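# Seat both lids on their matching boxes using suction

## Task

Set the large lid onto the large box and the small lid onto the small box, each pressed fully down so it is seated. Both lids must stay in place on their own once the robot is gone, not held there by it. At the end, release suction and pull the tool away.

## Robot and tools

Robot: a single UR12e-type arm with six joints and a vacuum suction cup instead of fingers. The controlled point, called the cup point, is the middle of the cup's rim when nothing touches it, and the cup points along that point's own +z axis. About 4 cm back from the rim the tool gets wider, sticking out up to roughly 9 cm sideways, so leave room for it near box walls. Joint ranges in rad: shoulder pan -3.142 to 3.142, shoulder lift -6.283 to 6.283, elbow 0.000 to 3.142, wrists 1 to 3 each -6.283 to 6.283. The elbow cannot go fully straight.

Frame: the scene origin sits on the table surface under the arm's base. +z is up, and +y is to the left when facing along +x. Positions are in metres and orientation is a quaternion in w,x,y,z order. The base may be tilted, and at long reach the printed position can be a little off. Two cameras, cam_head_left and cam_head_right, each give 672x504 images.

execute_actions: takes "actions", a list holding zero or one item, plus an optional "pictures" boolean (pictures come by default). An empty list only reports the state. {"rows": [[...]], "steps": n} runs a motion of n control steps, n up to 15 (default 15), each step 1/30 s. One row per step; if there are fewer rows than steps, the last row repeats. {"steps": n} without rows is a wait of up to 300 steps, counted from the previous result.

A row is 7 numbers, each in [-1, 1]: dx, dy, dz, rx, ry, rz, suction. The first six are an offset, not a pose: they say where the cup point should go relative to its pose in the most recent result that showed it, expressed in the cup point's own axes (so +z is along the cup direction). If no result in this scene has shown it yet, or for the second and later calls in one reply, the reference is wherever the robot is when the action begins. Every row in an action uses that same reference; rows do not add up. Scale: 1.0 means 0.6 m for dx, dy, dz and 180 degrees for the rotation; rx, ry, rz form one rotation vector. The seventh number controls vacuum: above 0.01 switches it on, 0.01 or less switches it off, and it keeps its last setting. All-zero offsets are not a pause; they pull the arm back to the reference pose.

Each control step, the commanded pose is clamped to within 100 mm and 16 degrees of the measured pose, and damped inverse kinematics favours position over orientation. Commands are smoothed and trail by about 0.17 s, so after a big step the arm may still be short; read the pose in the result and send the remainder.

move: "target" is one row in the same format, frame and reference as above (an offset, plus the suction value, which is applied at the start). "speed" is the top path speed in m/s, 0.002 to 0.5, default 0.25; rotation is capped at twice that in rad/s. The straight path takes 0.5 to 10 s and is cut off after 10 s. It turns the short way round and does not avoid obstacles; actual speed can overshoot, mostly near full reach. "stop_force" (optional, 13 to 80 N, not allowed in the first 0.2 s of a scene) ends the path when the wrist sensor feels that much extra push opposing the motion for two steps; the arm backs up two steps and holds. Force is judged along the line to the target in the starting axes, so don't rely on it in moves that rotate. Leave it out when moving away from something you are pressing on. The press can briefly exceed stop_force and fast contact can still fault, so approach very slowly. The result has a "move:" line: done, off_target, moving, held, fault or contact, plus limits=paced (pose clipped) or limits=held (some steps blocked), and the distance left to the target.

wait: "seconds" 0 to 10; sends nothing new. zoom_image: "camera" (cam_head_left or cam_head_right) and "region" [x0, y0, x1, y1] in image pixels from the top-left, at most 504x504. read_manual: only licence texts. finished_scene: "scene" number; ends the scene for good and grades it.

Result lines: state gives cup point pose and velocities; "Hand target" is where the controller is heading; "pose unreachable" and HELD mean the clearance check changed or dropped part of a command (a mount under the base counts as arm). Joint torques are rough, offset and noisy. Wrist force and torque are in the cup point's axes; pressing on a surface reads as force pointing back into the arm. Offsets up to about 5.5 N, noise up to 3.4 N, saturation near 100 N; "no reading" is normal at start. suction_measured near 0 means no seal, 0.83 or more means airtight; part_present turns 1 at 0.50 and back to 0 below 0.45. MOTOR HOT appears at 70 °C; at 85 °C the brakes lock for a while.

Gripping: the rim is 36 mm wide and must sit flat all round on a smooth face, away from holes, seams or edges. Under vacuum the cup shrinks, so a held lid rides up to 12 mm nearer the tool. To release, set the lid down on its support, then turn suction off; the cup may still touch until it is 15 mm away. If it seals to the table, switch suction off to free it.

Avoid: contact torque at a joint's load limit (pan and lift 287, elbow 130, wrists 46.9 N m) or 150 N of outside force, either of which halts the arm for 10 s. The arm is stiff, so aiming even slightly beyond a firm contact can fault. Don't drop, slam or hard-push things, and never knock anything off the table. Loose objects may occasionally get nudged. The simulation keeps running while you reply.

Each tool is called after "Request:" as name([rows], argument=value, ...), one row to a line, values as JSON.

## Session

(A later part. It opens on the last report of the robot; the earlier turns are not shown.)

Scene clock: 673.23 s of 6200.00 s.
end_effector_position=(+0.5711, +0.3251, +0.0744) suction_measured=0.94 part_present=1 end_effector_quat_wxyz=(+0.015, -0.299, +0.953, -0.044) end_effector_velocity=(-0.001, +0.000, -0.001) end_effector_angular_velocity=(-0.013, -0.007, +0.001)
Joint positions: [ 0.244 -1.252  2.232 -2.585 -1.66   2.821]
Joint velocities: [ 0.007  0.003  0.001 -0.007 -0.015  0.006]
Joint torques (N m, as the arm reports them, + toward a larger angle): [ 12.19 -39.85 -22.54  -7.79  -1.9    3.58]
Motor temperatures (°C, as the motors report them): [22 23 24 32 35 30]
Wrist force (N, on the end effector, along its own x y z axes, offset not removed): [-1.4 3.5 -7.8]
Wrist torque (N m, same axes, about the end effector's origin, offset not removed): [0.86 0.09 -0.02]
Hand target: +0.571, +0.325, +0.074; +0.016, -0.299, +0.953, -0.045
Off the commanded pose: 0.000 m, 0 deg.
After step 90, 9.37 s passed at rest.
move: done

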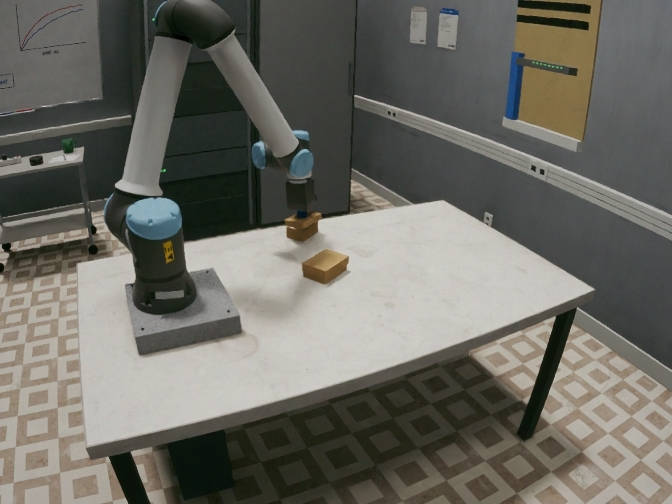

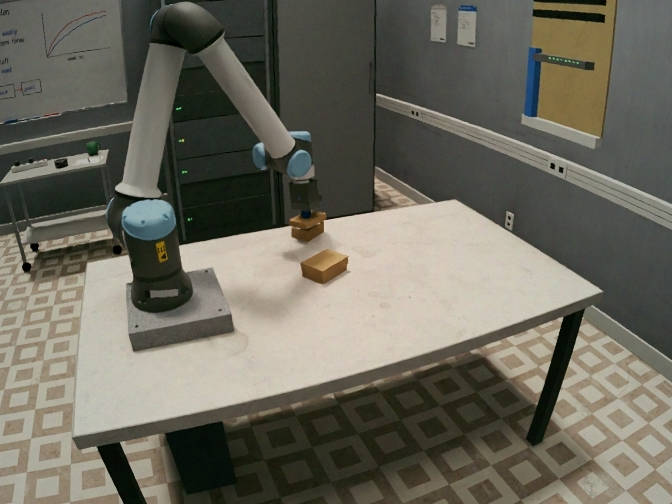

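Request:
move(target=[0,0,0,-0.015,0,0,1], speed=0.03)

Request:
move(target=[0,0.0035,0.08,0,0,0,1], speed=0.005, stop_force=16)

Request:
zoom_image(camera="cam_head_left", region=[260,190,350,260])

Scene clock: 688.97 s of 6200.00 s.
end_effector_position=(+0.5711, +0.3251, +0.0744) suction_measured=0.94 part_present=1 end_effector_quat_wxyz=(+0.009, -0.299, +0.954, -0.023) end_effector_velocity=(-0.000, +0.001, -0.000) end_effector_angular_velocity=(+0.013, +0.009, +0.002)
Joint positions: [ 0.225 -1.255  2.229 -2.566 -1.616  2.803]
Joint velocities: [-0.006 -0.001 -0.001  0.007  0.016 -0.007]
Joint torques (N m, as the arm reports them, + toward a larger angle): [-18.26 -61.47 -34.71  -0.43   1.77  -2.52]
Motor temperatures (°C, as the motors report them): [22 23 24 32 35 30]
Wrist force (N, on the end effector, along its own x y z axes, offset not removed): [-1.9 1.2 -3.7]
Wrist torque (N m, same axes, about the end effector's origin, offset not removed): [0.48 0.08 0.12]
Hand target: +0.571, +0.325, +0.074; +0.008, -0.299, +0.954, -0.022
Off the commanded pose: 0.000 m, 0 deg.
After step 90, 11.70 s passed at rest.
move: done

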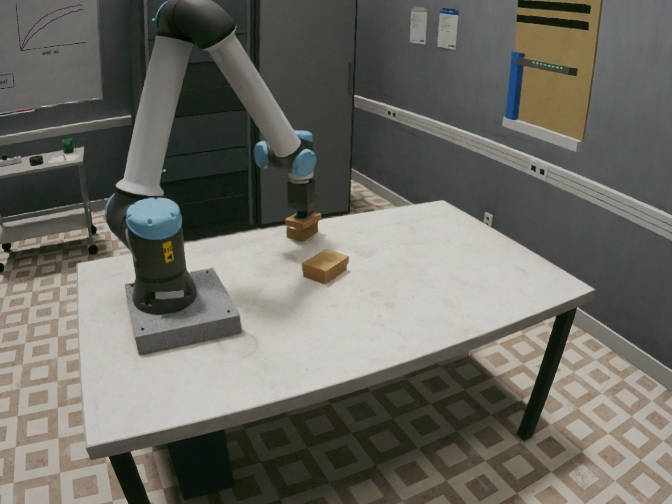

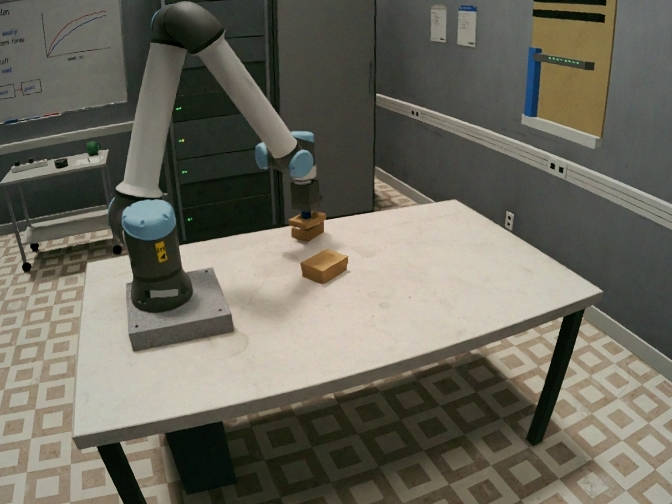

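Scene clock: 693.40 s of 6200.00 s.
end_effector_position=(+0.5713, +0.3250, +0.0542) suction_measured=0.94 part_present=1 end_effector_quat_wxyz=(+0.009, -0.299, +0.954, -0.023) end_effector_velocity=(-0.000, -0.001, +0.001) end_effector_angular_velocity=(-0.001, +0.002, +0.000)
Joint positions: [ 0.225 -1.22   2.236 -2.608 -1.616  2.803]
Joint velocities: [-0.001 -0.002 -0.001  0.006 -0.    -0.001]
Joint torques (N m, as the arm reports them, + toward a larger angle): [-10.   -52.69 -19.49   2.71  -0.44  -2.61]
Motor temperatures (°C, as the motors report them): [22 23 24 32 35 30]
Wrist force (N, on the end effector, along its own x y z axes, offset not removed): [-1.6 -4.4 -23.7]
Wrist torque (N m, same axes, about the end effector's origin, offset not removed): [-0.53 0.29 0.09]
Hand target: +0.571, +0.325, +0.055; +0.009, -0.299, +0.954, -0.023
Off the commanded pose: 0.028 m, 0 deg.
move: contact

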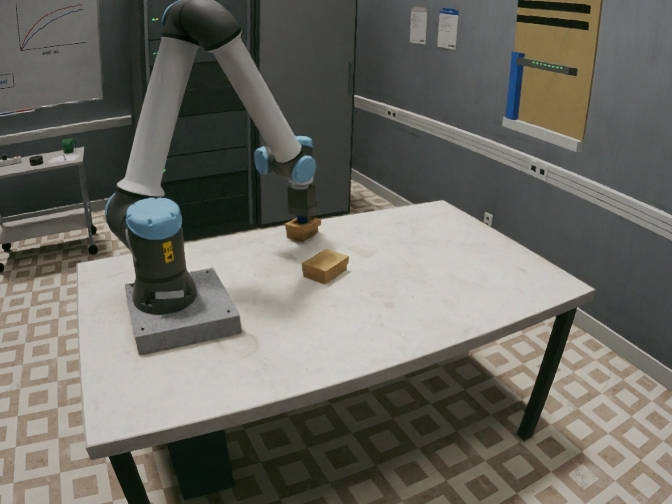

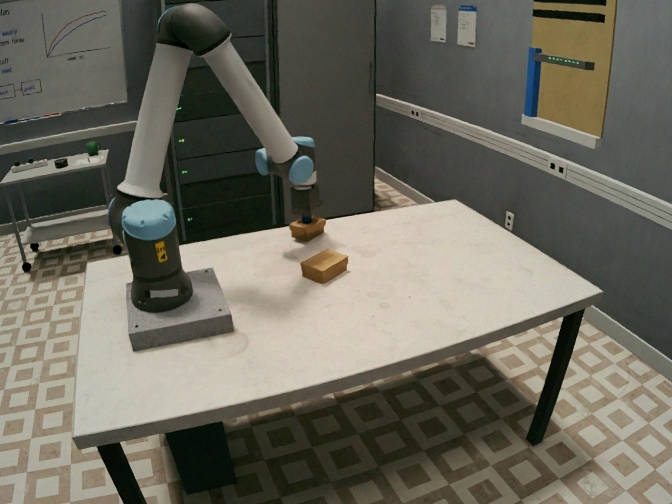

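Region (260, 190, 350, 260) of cam_head_left's 672x504 image, scaled by 5.600, with more detail than that image has.

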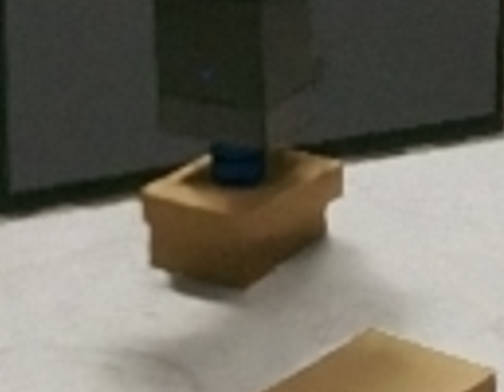

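Request:
move(target=[0,0,-0.015,0,0,0,1], speed=0.012)

Request:
move(target=[0,0.004,0,0,0,0,1], speed=0.005)

Request:
move(target=[0,0.002,0.05,0,0,0,1], speed=0.005, stop_force=16)

Request:
zoom_image(camera="cam_head_left", region=[260,190,350,260])

Scene clock: 702.83 s of 6200.00 s.
end_effector_position=(+0.5710, +0.3254, +0.0628) suction_measured=0.94 part_present=1 end_effector_quat_wxyz=(+0.009, -0.299, +0.954, -0.023) end_effector_velocity=(-0.001, +0.001, +0.003) end_effector_angular_velocity=(+0.000, -0.000, +0.000)
Joint positions: [ 0.225 -1.235  2.234 -2.59  -1.616  2.803]
Joint velocities: [ 0.001 -0.006 -0.001  0.007  0.     0.   ]
Joint torques (N m, as the arm reports them, + toward a larger angle): [ 10.9  -65.44 -32.72  -0.01  -1.69   3.4 ]
Motor temperatures (°C, as the motors report them): [22 23 24 32 35 30]
Wrist force (N, on the end effector, along its own x y z axes, offset not removed): [0.8 -2.7 -4.9]
Wrist torque (N m, same axes, about the end effector's origin, offset not removed): [-0.36 -0.29 -0.09]
Hand target: +0.571, +0.325, +0.063; +0.009, -0.299, +0.954, -0.023
Off the commanded pose: 0.000 m, 0 deg.
After step 90, 5.50 s passed at rest.
move: done

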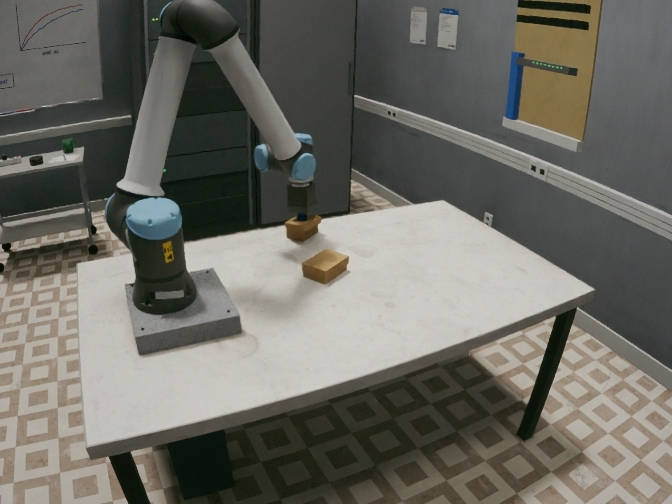

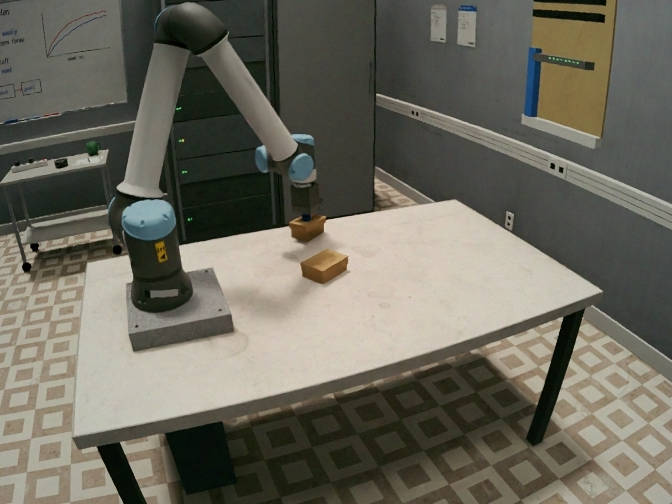

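Scene clock: 703.53 s of 6200.00 s.
end_effector_position=(+0.5697, +0.3272, +0.0627) suction_measured=0.94 part_present=1 end_effector_quat_wxyz=(+0.009, -0.299, +0.954, -0.023) end_effector_velocity=(-0.000, +0.001, +0.001) end_effector_angular_velocity=(+0.001, -0.001, +0.001)
Joint positions: [ 0.229 -1.235  2.234 -2.59  -1.616  2.807]
Joint velocities: [ 0.002 -0.001 -0.001 -0.     0.     0.001]
Joint torques (N m, as the arm reports them, + toward a larger angle): [  9.22 -42.66 -20.7   -8.39  -2.05   3.39]
Motor temperatures (°C, as the motors report them): [22 23 24 32 35 30]
Wrist force (N, on the end effector, along its own x y z axes, offset not removed): [-4.0 3.6 -2.7]
Wrist torque (N m, same axes, about the end effector's origin, offset not removed): [0.62 0.75 0.21]
Hand target: +0.570, +0.327, +0.063; +0.009, -0.299, +0.954, -0.023
Off the commanded pose: 0.000 m, 0 deg.
move: done

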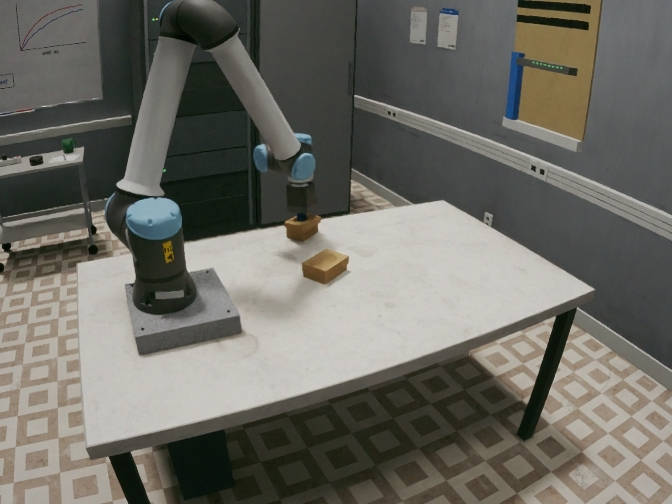

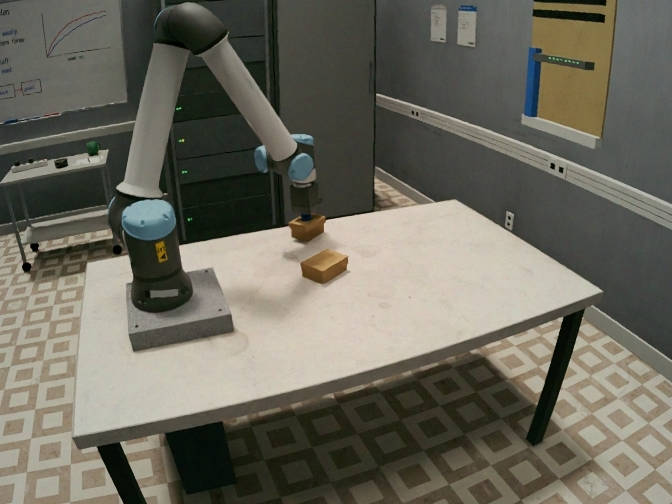

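Scene clock: 705.53 s of 6200.00 s.
end_effector_position=(+0.5699, +0.3272, +0.0547) suction_measured=0.94 part_present=1 end_effector_quat_wxyz=(+0.009, -0.299, +0.954, -0.023) end_effector_velocity=(-0.002, -0.000, +0.000) end_effector_angular_velocity=(-0.001, +0.004, +0.000)
Joint positions: [ 0.229 -1.221  2.237 -2.607 -1.616  2.807]
Joint velocities: [ 0.    -0.003  0.001  0.005  0.     0.   ]
Joint torques (N m, as the arm reports them, + toward a larger angle): [-12.81 -55.44 -20.51   1.99  -0.56  -2.7 ]
Motor temperatures (°C, as the motors report them): [22 23 24 32 35 30]
Wrist force (N, on the end effector, along its own x y z axes, offset not removed): [-1.0 -6.0 -18.5]
Wrist torque (N m, same axes, about the end effector's origin, offset not removed): [-0.60 0.29 0.33]
Hand target: +0.570, +0.327, +0.055; +0.009, -0.299, +0.954, -0.023
Off the commanded pose: 0.022 m, 0 deg.
move: contact

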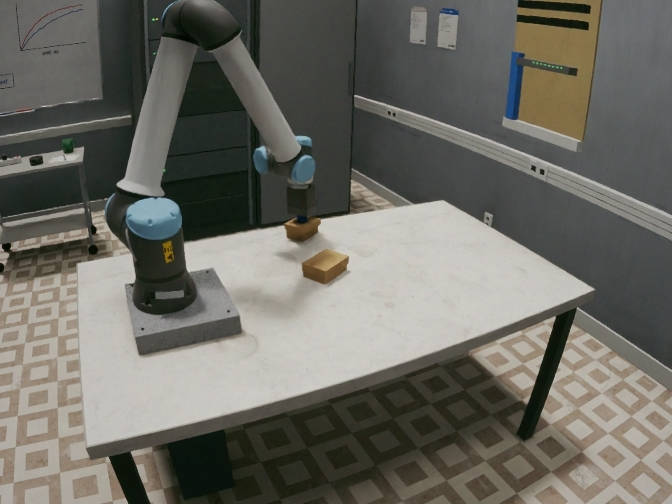

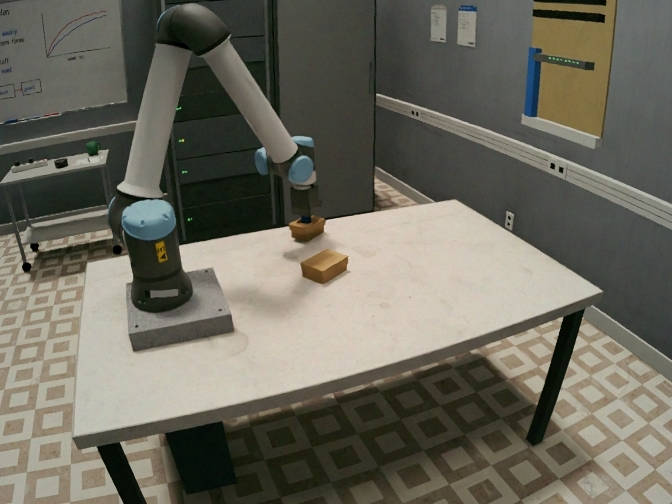

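Region (260, 190, 350, 260) of cam_head_left's 672x504 image, scaled by 5.600, with more detail than that image has.

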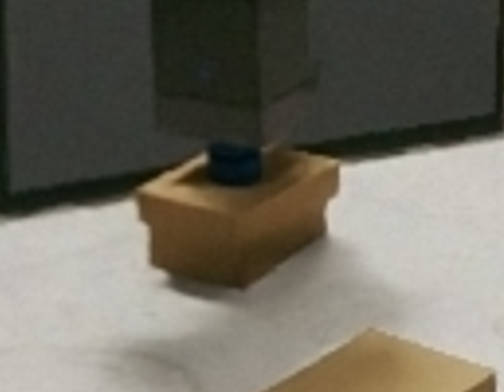

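Request:
move(target=[0,0,-0.006,0,0,0,0], speed=0.01)

Request:
move(target=[0,0,-0.12,-0.015,0,0,0], speed=0.08)

Request:
zoom_image(camera="cam_head_left", region=[260,190,350,260])

Scene clock: 714.93 s of 6200.00 s.
end_effector_position=(+0.5697, +0.3273, +0.0580) suction_measured=0.00 part_present=0 end_effector_quat_wxyz=(+0.009, -0.299, +0.954, -0.023) end_effector_velocity=(+0.001, +0.000, +0.001) end_effector_angular_velocity=(-0.000, -0.000, -0.001)
Joint positions: [ 0.229 -1.227  2.236 -2.6   -1.616  2.807]
Joint velocities: [-0.    -0.002 -0.002  0.003 -0.     0.001]
Joint torques (N m, as the arm reports them, + toward a larger angle): [ 11.57 -60.45 -31.75   1.01  -0.03   3.61]
Motor temperatures (°C, as the motors report them): [22 23 24 32 35 30]
Wrist force (N, on the end effector, along its own x y z axes, offset not removed): [-1.3 6.5 -9.8]
Wrist torque (N m, same axes, about the end effector's origin, offset not removed): [0.91 -0.20 0.15]
Hand target: +0.570, +0.327, +0.058; +0.009, -0.299, +0.954, -0.023
Off the commanded pose: 0.000 m, 0 deg.
After step 90, 5.70 s passed at rest.
move: done

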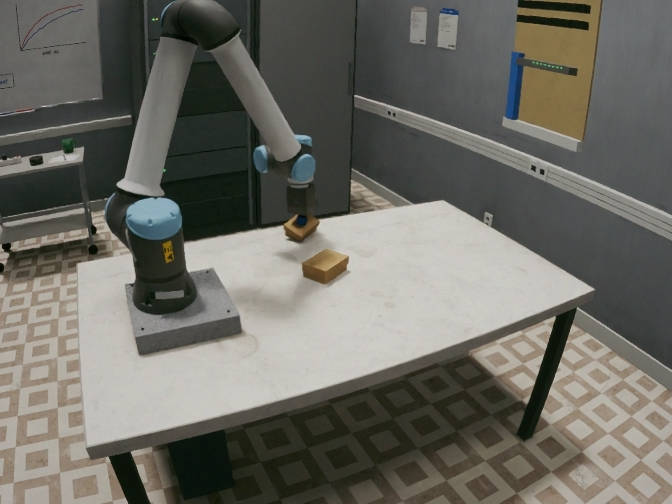

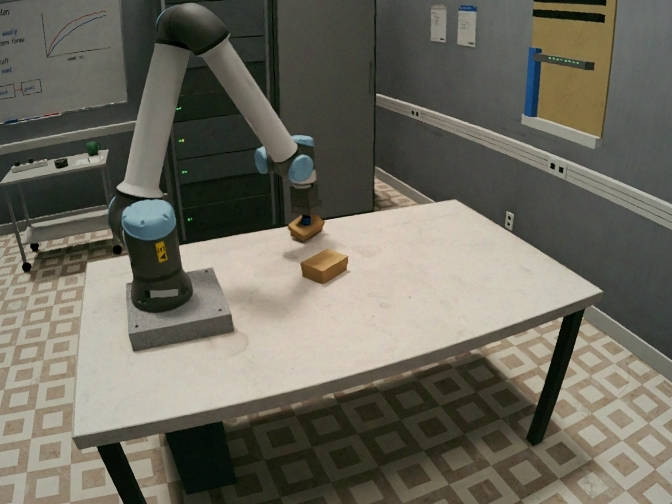

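Scene clock: 716.33 s of 6200.00 s.
end_effector_position=(+0.5675, +0.3300, +0.1296) suction_measured=0.00 part_present=0 end_effector_quat_wxyz=(+0.002, -0.299, +0.954, -0.000) end_effector_velocity=(+0.000, -0.000, +0.003) end_effector_angular_velocity=(+0.002, +0.002, -0.002)
Joint positions: [ 0.215 -1.348  2.201 -2.429 -1.572  2.793]
Joint velocities: [-0.002 -0.004 -0.002  0.007  0.002  0.001]
Joint torques (N m, as the arm reports them, + toward a larger angle): [-15.7  -62.4  -40.12  -0.09   1.11  -2.34]
Motor temperatures (°C, as the motors report them): [22 23 24 32 35 30]
Wrist force (N, on the end effector, along its own x y z axes, offset not removed): [2.1 3.4 -5.9]
Wrist torque (N m, same axes, about the end effector's origin, offset not removed): [0.60 -0.39 0.31]
Hand target: +0.567, +0.330, +0.130; +0.002, -0.299, +0.954, -0.000
Off the commanded pose: 0.000 m, 0 deg.
move: done

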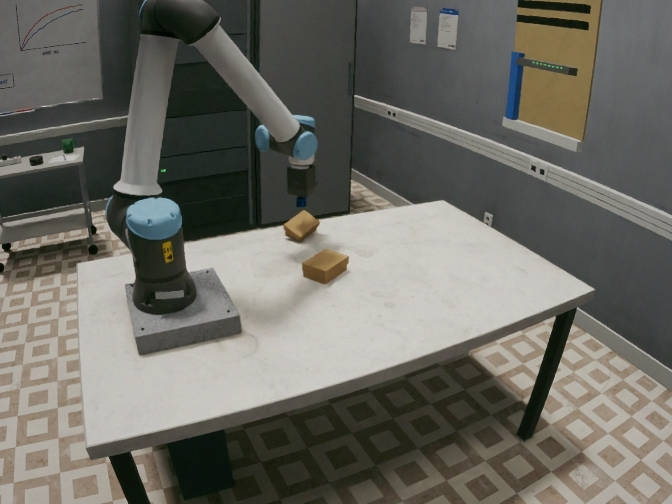

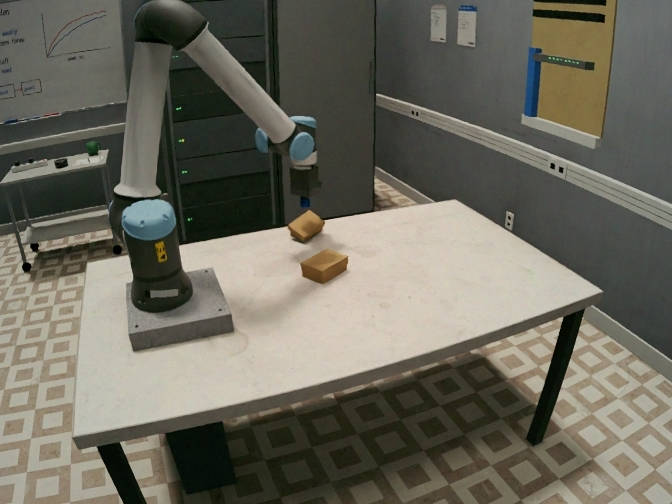

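Region (260, 190, 350, 260) of cam_head_left's 672x504 image, scaled by 5.600, with more detail than that image has.

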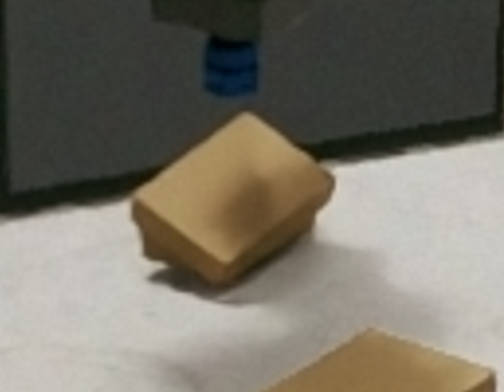

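Request:
move(target=[0,0,0.25,0,0,0,0], speed=0.02, stop_force=14)

Request:
move(target=[0,0,0.001,0,0,0,1], speed=0.003)

Request:
wait(seconds=0.8)

Request:
move(target=[0,0,-0.045,0,0,0,1], speed=0.012)

Request:
zoom_image(camera="cam_head_left", region=[260,190,350,260])

Request:
move(target=[0,0.008,0,0,0,0,1], speed=0.005)

Request:
move(target=[0,0,0.08,0,0,0,1], speed=0.005, stop_force=16)

Request:
zoom_image(camera="cam_head_left", region=[260,190,350,260])

Scene clock: 734.33 s of 6200.00 s.
end_effector_position=(+0.5678, +0.3301, +0.0479) suction_measured=0.00 part_present=0 end_effector_quat_wxyz=(+0.002, -0.299, +0.954, -0.000) end_effector_velocity=(-0.000, -0.000, +0.005) end_effector_angular_velocity=(-0.001, +0.003, -0.000)
Joint positions: [ 0.214 -1.212  2.237 -2.601 -1.572  2.793]
Joint velocities: [-0.001 -0.009 -0.002  0.014  0.    -0.001]
Joint torques (N m, as the arm reports them, + toward a larger angle): [-15.39 -40.71 -18.68   4.15  -1.71  -2.48]
Motor temperatures (°C, as the motors report them): [22 23 24 32 35 30]
Wrist force (N, on the end effector, along its own x y z axes, offset not removed): [2.7 -0.3 -42.9]
Wrist torque (N m, same axes, about the end effector's origin, offset not removed): [-0.33 -0.43 0.26]
Hand target: +0.568, +0.330, +0.049; +0.002, -0.299, +0.954, -0.000
Off the commanded pose: 0.068 m, 0 deg.
After step 90, 10.50 s passed at rest.
move: contact

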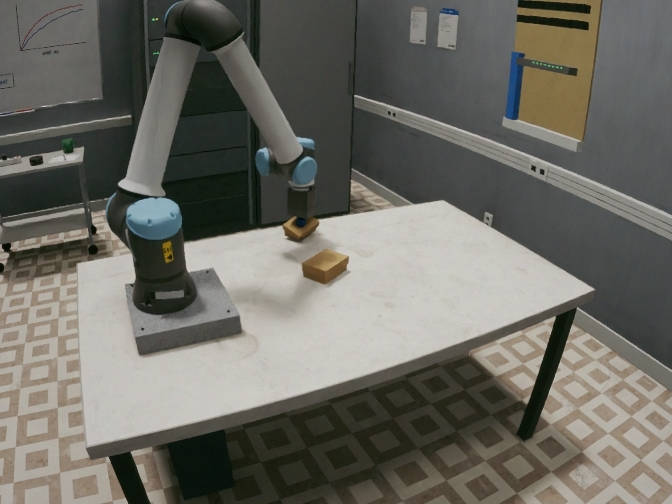

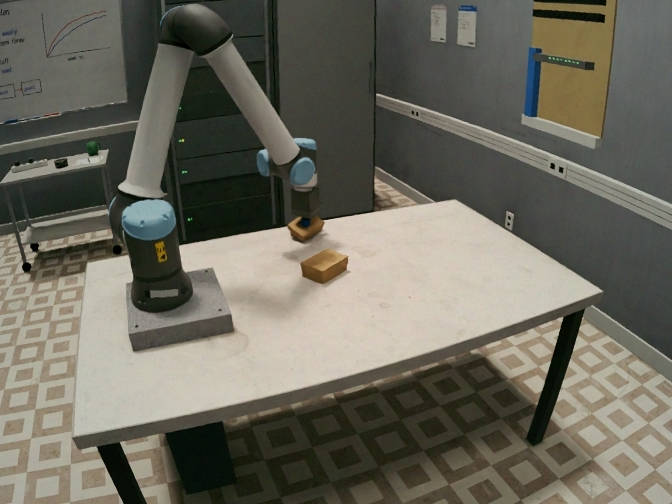

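Scene clock: 735.03 s of 6200.00 s.
end_effector_position=(+0.5679, +0.3301, +0.0474) suction_measured=0.94 part_present=1 end_effector_quat_wxyz=(+0.002, -0.299, +0.954, -0.000) end_effector_velocity=(+0.001, +0.000, +0.001) end_effector_angular_velocity=(+0.000, -0.002, +0.001)
Joint positions: [ 0.214 -1.211  2.237 -2.602 -1.572  2.793]
Joint velocities: [-0.     0.    -0.001 -0.    -0.    -0.001]
Joint torques (N m, as the arm reports them, + toward a larger angle): [-13.81 -29.73 -10.73  -5.36  -1.64  -2.43]
Motor temperatures (°C, as the motors report them): [22 23 24 32 35 30]
Wrist force (N, on the end effector, along its own x y z axes, offset not removed): [0.2 7.2 -30.8]
Wrist torque (N m, same axes, about the end effector's origin, offset not removed): [0.27 -0.55 0.08]
Hand target: +0.568, +0.330, +0.047; +0.002, -0.299, +0.954, -0.000
Off the commanded pose: 0.000 m, 0 deg.
move: done

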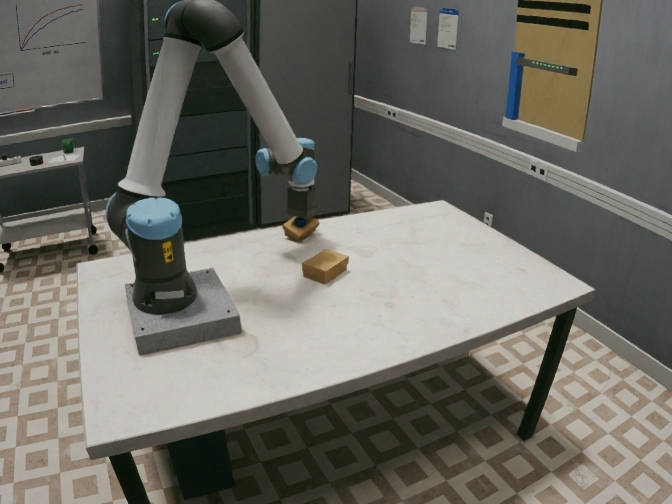

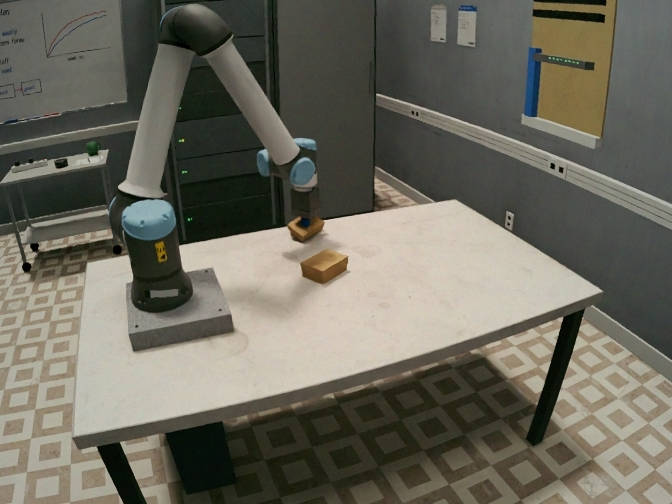

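Scene clock: 735.83 s of 6200.00 s.
end_effector_position=(+0.5678, +0.3301, +0.0473) suction_measured=0.94 part_present=1 end_effector_quat_wxyz=(+0.002, -0.299, +0.954, -0.000) end_effector_velocity=(+0.001, +0.001, -0.000) end_effector_angular_velocity=(+0.001, -0.001, +0.000)
Joint positions: [ 0.214 -1.211  2.237 -2.602 -1.572  2.793]
Joint velocities: [ 0.     0.002 -0.002  0.     0.     0.   ]
Joint torques (N m, as the arm reports them, + toward a larger angle): [-13.65 -28.31  -9.44  -4.83  -1.87  -2.77]
Motor temperatures (°C, as the motors report them): [22 23 24 32 35 30]
Wrist force (N, on the end effector, along its own x y z axes, offset not removed): [0.6 6.6 -31.4]
Wrist torque (N m, same axes, about the end effector's origin, offset not removed): [0.07 -0.60 0.20]
Hand target: +0.568, +0.330, +0.047; +0.002, -0.299, +0.954, -0.000
Off the commanded pose: 0.000 m, 0 deg.
Steps of this call (steps 1 to 24: nothing new was sent). Readings (end_effector_position | what the end effector reports):
1: (+0.5679, +0.3301, +0.0474) | suction_measured=0.94 part_present=1
2: (+0.5679, +0.3301, +0.0474) | suction_measured=0.94 part_present=1
4: (+0.5679, +0.3301, +0.0474) | suction_measured=0.94 part_present=1
8: (+0.5678, +0.3301, +0.0473) | suction_measured=0.94 part_present=1
24: the state above

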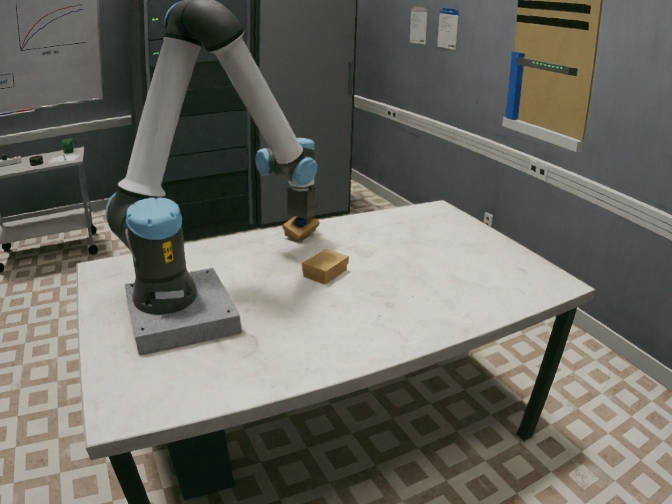

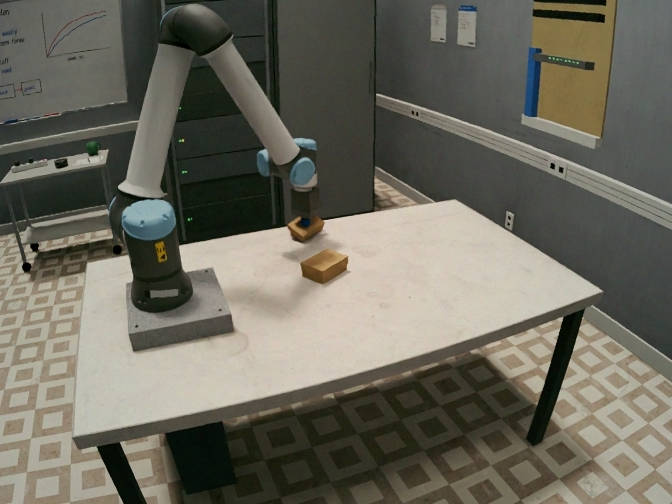

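Scene clock: 738.30 s of 6200.00 s.
end_effector_position=(+0.5677, +0.3300, +0.0739) suction_measured=0.94 part_present=1 end_effector_quat_wxyz=(+0.002, -0.299, +0.954, -0.000) end_effector_velocity=(+0.001, +0.000, +0.005) end_effector_angular_velocity=(+0.001, -0.003, +0.001)
Joint positions: [ 0.214 -1.258  2.228 -2.547 -1.572  2.793]
Joint velocities: [ 0.    -0.007 -0.003  0.007 -0.    -0.001]
Joint torques (N m, as the arm reports them, + toward a larger angle): [  9.07 -64.49 -35.2   -0.32  -1.5    3.34]
Motor temperatures (°C, as the motors report them): [22 23 24 32 35 30]
Wrist force (N, on the end effector, along its own x y z axes, offset not removed): [3.2 2.6 -11.2]
Wrist torque (N m, same axes, about the end effector's origin, offset not removed): [0.34 -0.55 0.20]
Hand target: +0.568, +0.330, +0.074; +0.002, -0.299, +0.954, -0.000
Off the commanded pose: 0.000 m, 0 deg.
move: done

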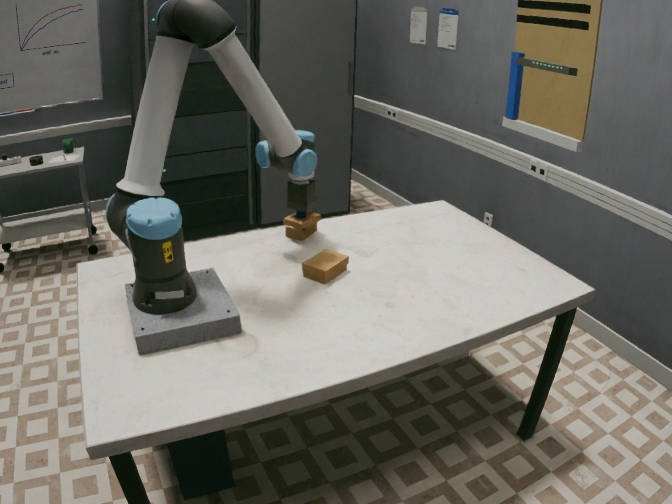

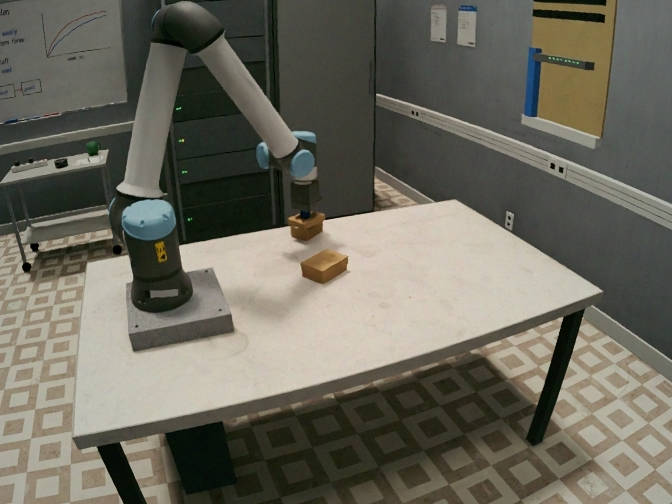

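Region (260, 190, 350, 260) of cam_head_left's 672x504 image, scaled by 5.600, with more detail than that image has.

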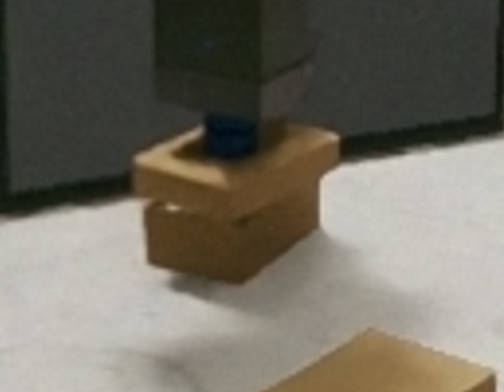

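Scene clock: 739.47 s of 6200.00 s.
end_effector_position=(+0.5651, +0.3338, +0.0739) suction_measured=0.94 part_present=1 end_effector_quat_wxyz=(+0.002, -0.299, +0.954, -0.000) end_effector_velocity=(+0.000, +0.001, -0.000) end_effector_angular_velocity=(+0.001, +0.000, -0.000)
Joint positions: [ 0.221 -1.258  2.229 -2.547 -1.572  2.8  ]
Joint velocities: [ 0.002  0.001 -0.001 -0.     0.001  0.002]
Joint torques (N m, as the arm reports them, + toward a larger angle): [ 11.39 -62.03 -22.21  -8.05  -2.21   3.42]
Motor temperatures (°C, as the motors report them): [22 23 24 32 35 30]
Wrist force (N, on the end effector, along its own x y z axes, offset not removed): [1.4 0.6 -6.7]
Wrist torque (N m, same axes, about the end effector's origin, offset not removed): [0.06 -0.49 0.14]
Hand target: +0.565, +0.334, +0.074; +0.002, -0.299, +0.954, -0.000
Off the commanded pose: 0.000 m, 0 deg.
move: done

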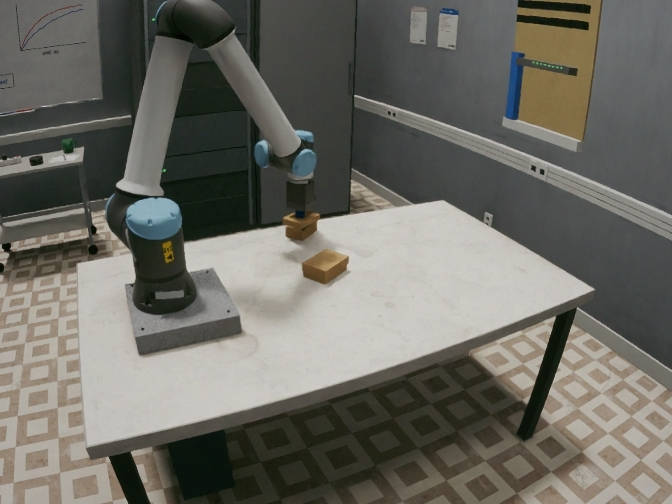

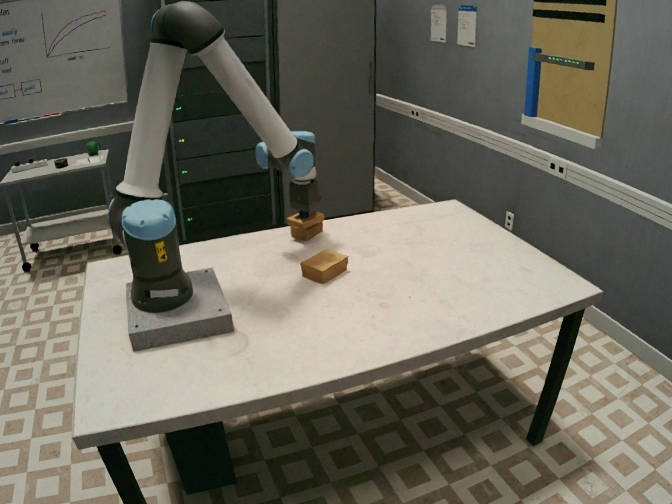

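Scene clock: 743.87 s of 6200.00 s.
end_effector_position=(+0.5652, +0.3339, +0.0539) suction_measured=0.94 part_present=1 end_effector_quat_wxyz=(+0.002, -0.299, +0.954, -0.000) end_effector_velocity=(+0.001, -0.000, +0.001) end_effector_angular_velocity=(-0.001, +0.001, +0.001)
Joint positions: [ 0.221 -1.223  2.236 -2.589 -1.572  2.8  ]
Joint velocities: [-0.    -0.001 -0.003  0.005 -0.001 -0.001]
Joint torques (N m, as the arm reports them, + toward a larger angle): [-13.05 -54.04 -21.01   1.68  -1.45  -2.4 ]
Motor temperatures (°C, as the motors report them): [22 23 24 32 35 30]
Wrist force (N, on the end effector, along its own x y z axes, offset not removed): [2.2 2.4 -22.8]
Wrist torque (N m, same axes, about the end effector's origin, offset not removed): [0.46 -0.38 0.11]
Hand target: +0.565, +0.334, +0.054; +0.002, -0.299, +0.954, -0.000
Off the commanded pose: 0.028 m, 0 deg.
move: contact

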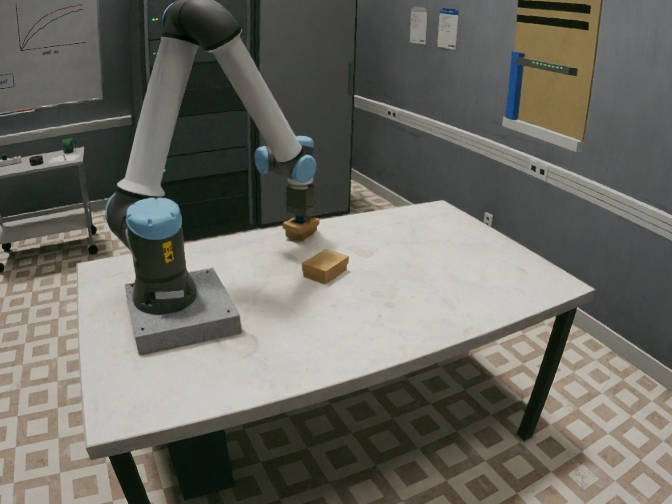

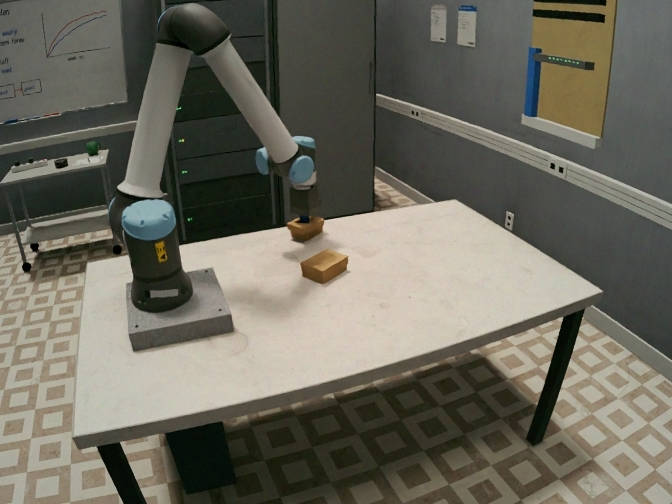

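Region (260, 190, 350, 260) of cam_head_left's 672x504 image, scaled by 5.600, with more detail than that image has.

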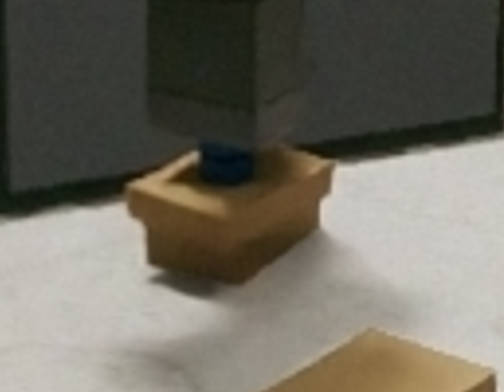

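Request:
move(target=[0,-0.004,-0.033,0,0,-0.045,1], speed=0.012)

Request:
zoom_image(camera="cam_head_left", region=[260,190,350,260])

Request:
zoom_image(camera="cam_head_right", region=[265,190,355,260])

Scene clock: 759.23 s of 6200.00 s.
end_effector_position=(+0.5665, +0.3319, +0.0736) suction_measured=0.94 part_present=1 end_effector_quat_wxyz=(+0.002, -0.365, +0.931, -0.000) end_effector_velocity=(+0.001, -0.000, +0.001) end_effector_angular_velocity=(+0.000, -0.000, +0.007)
Joint positions: [ 0.218 -1.257  2.228 -2.548 -1.572  2.656]
Joint velocities: [-0.001 -0.002 -0.001  0.002  0.    -0.008]
Joint torques (N m, as the arm reports them, + toward a larger angle): [-16.62 -63.06 -34.2   -0.08  -0.94  -2.45]
Motor temperatures (°C, as the motors report them): [22 23 24 32 35 30]
Wrist force (N, on the end effector, along its own x y z axes, offset not removed): [-2.7 6.5 -2.6]
Wrist torque (N m, same axes, about the end effector's origin, offset not removed): [0.99 0.34 0.20]
Hand target: +0.566, +0.332, +0.074; +0.002, -0.366, +0.931, -0.000
Off the commanded pose: 0.000 m, 0 deg.
After step 90, 6.27 s passed at rest.
move: done

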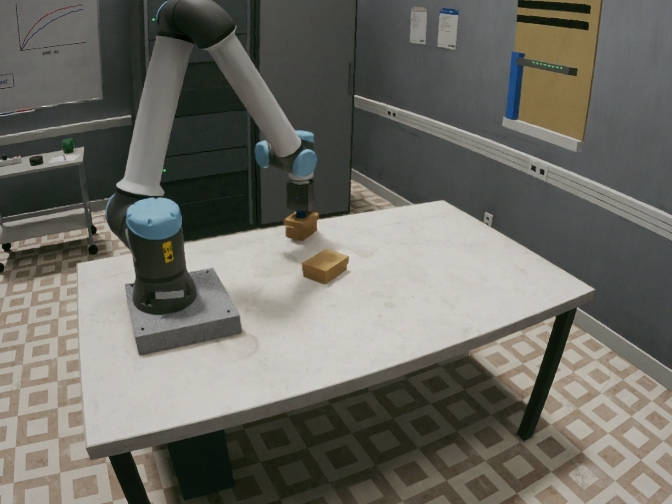

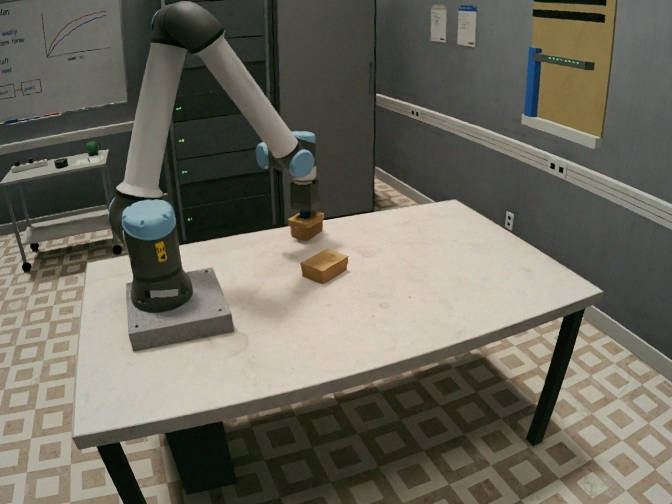

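Region (260, 190, 350, 260) of cam_head_left's 672x504 image, scaled by 5.600, with more detail than that image has.

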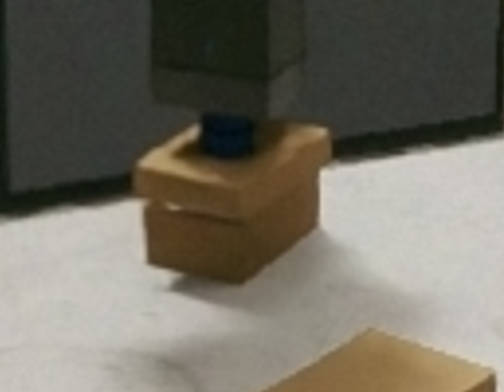

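Region (265, 190, 355, 260) of cam_head_right's 672x504 image, scaled by 5.600, with more detail than that image has.

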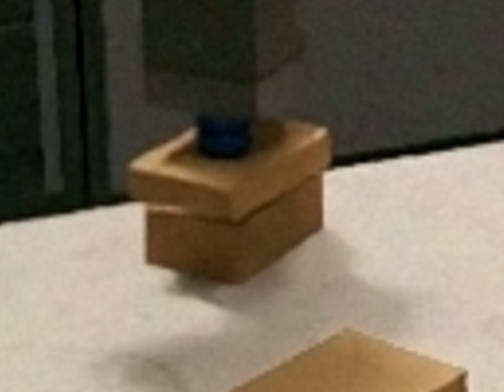

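Request:
move(target=[0,0,0.08,0,0,0,1], speed=0.005, stop_force=16)

Request:
zoom_image(camera="cam_head_left", region=[260,190,350,260])

Request:
zoom_image(camera="cam_head_right", region=[265,190,355,260])

Scene clock: 770.70 s of 6200.00 s.
end_effector_position=(+0.5666, +0.3319, +0.0538) suction_measured=0.94 part_present=1 end_effector_quat_wxyz=(+0.002, -0.366, +0.931, -0.000) end_effector_velocity=(-0.001, -0.000, +0.000) end_effector_angular_velocity=(-0.000, +0.004, +0.000)
Joint positions: [ 0.218 -1.223  2.235 -2.59  -1.572  2.655]
Joint velocities: [-0.    -0.001  0.     0.005  0.001 -0.001]
Joint torques (N m, as the arm reports them, + toward a larger angle): [-13.42 -51.15 -21.58   1.5    0.93   3.71]
Motor temperatures (°C, as the motors report them): [22 23 24 32 35 30]
Wrist force (N, on the end effector, along its own x y z axes, offset not removed): [0.0 1.1 -22.5]
Wrist torque (N m, same axes, about the end effector's origin, offset not removed): [0.27 0.35 0.05]
Hand target: +0.567, +0.332, +0.054; +0.002, -0.366, +0.931, -0.000
Off the commanded pose: 0.028 m, 0 deg.
After step 90, 4.10 s passed at rest.
move: contact

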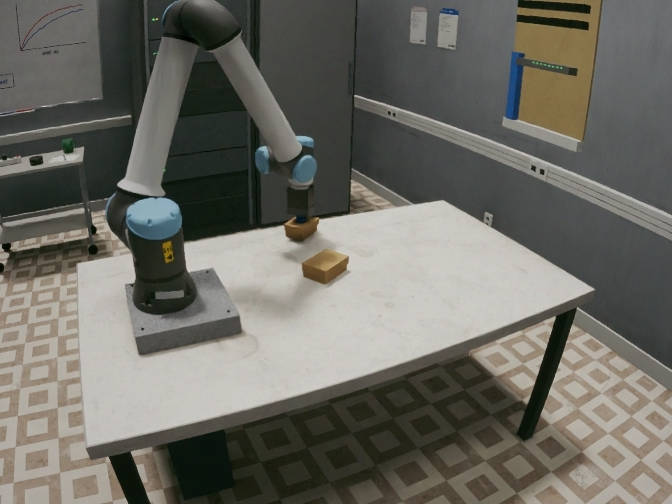

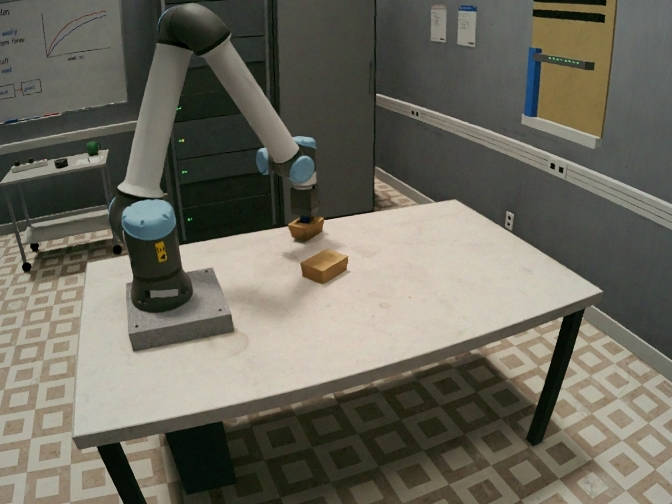

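Region (260, 190, 350, 260) of cam_head_left's 672x504 image, scaled by 5.600, with more detail than that image has.

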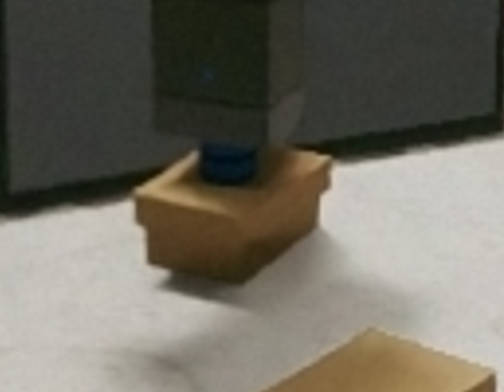

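Region (265, 190, 355, 260) of cam_head_right's 672x504 image, scaled by 5.600, with more detail than that image has.

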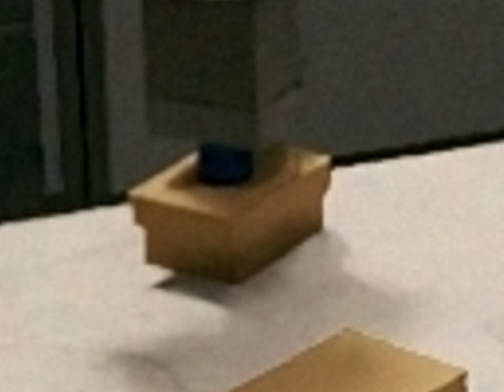

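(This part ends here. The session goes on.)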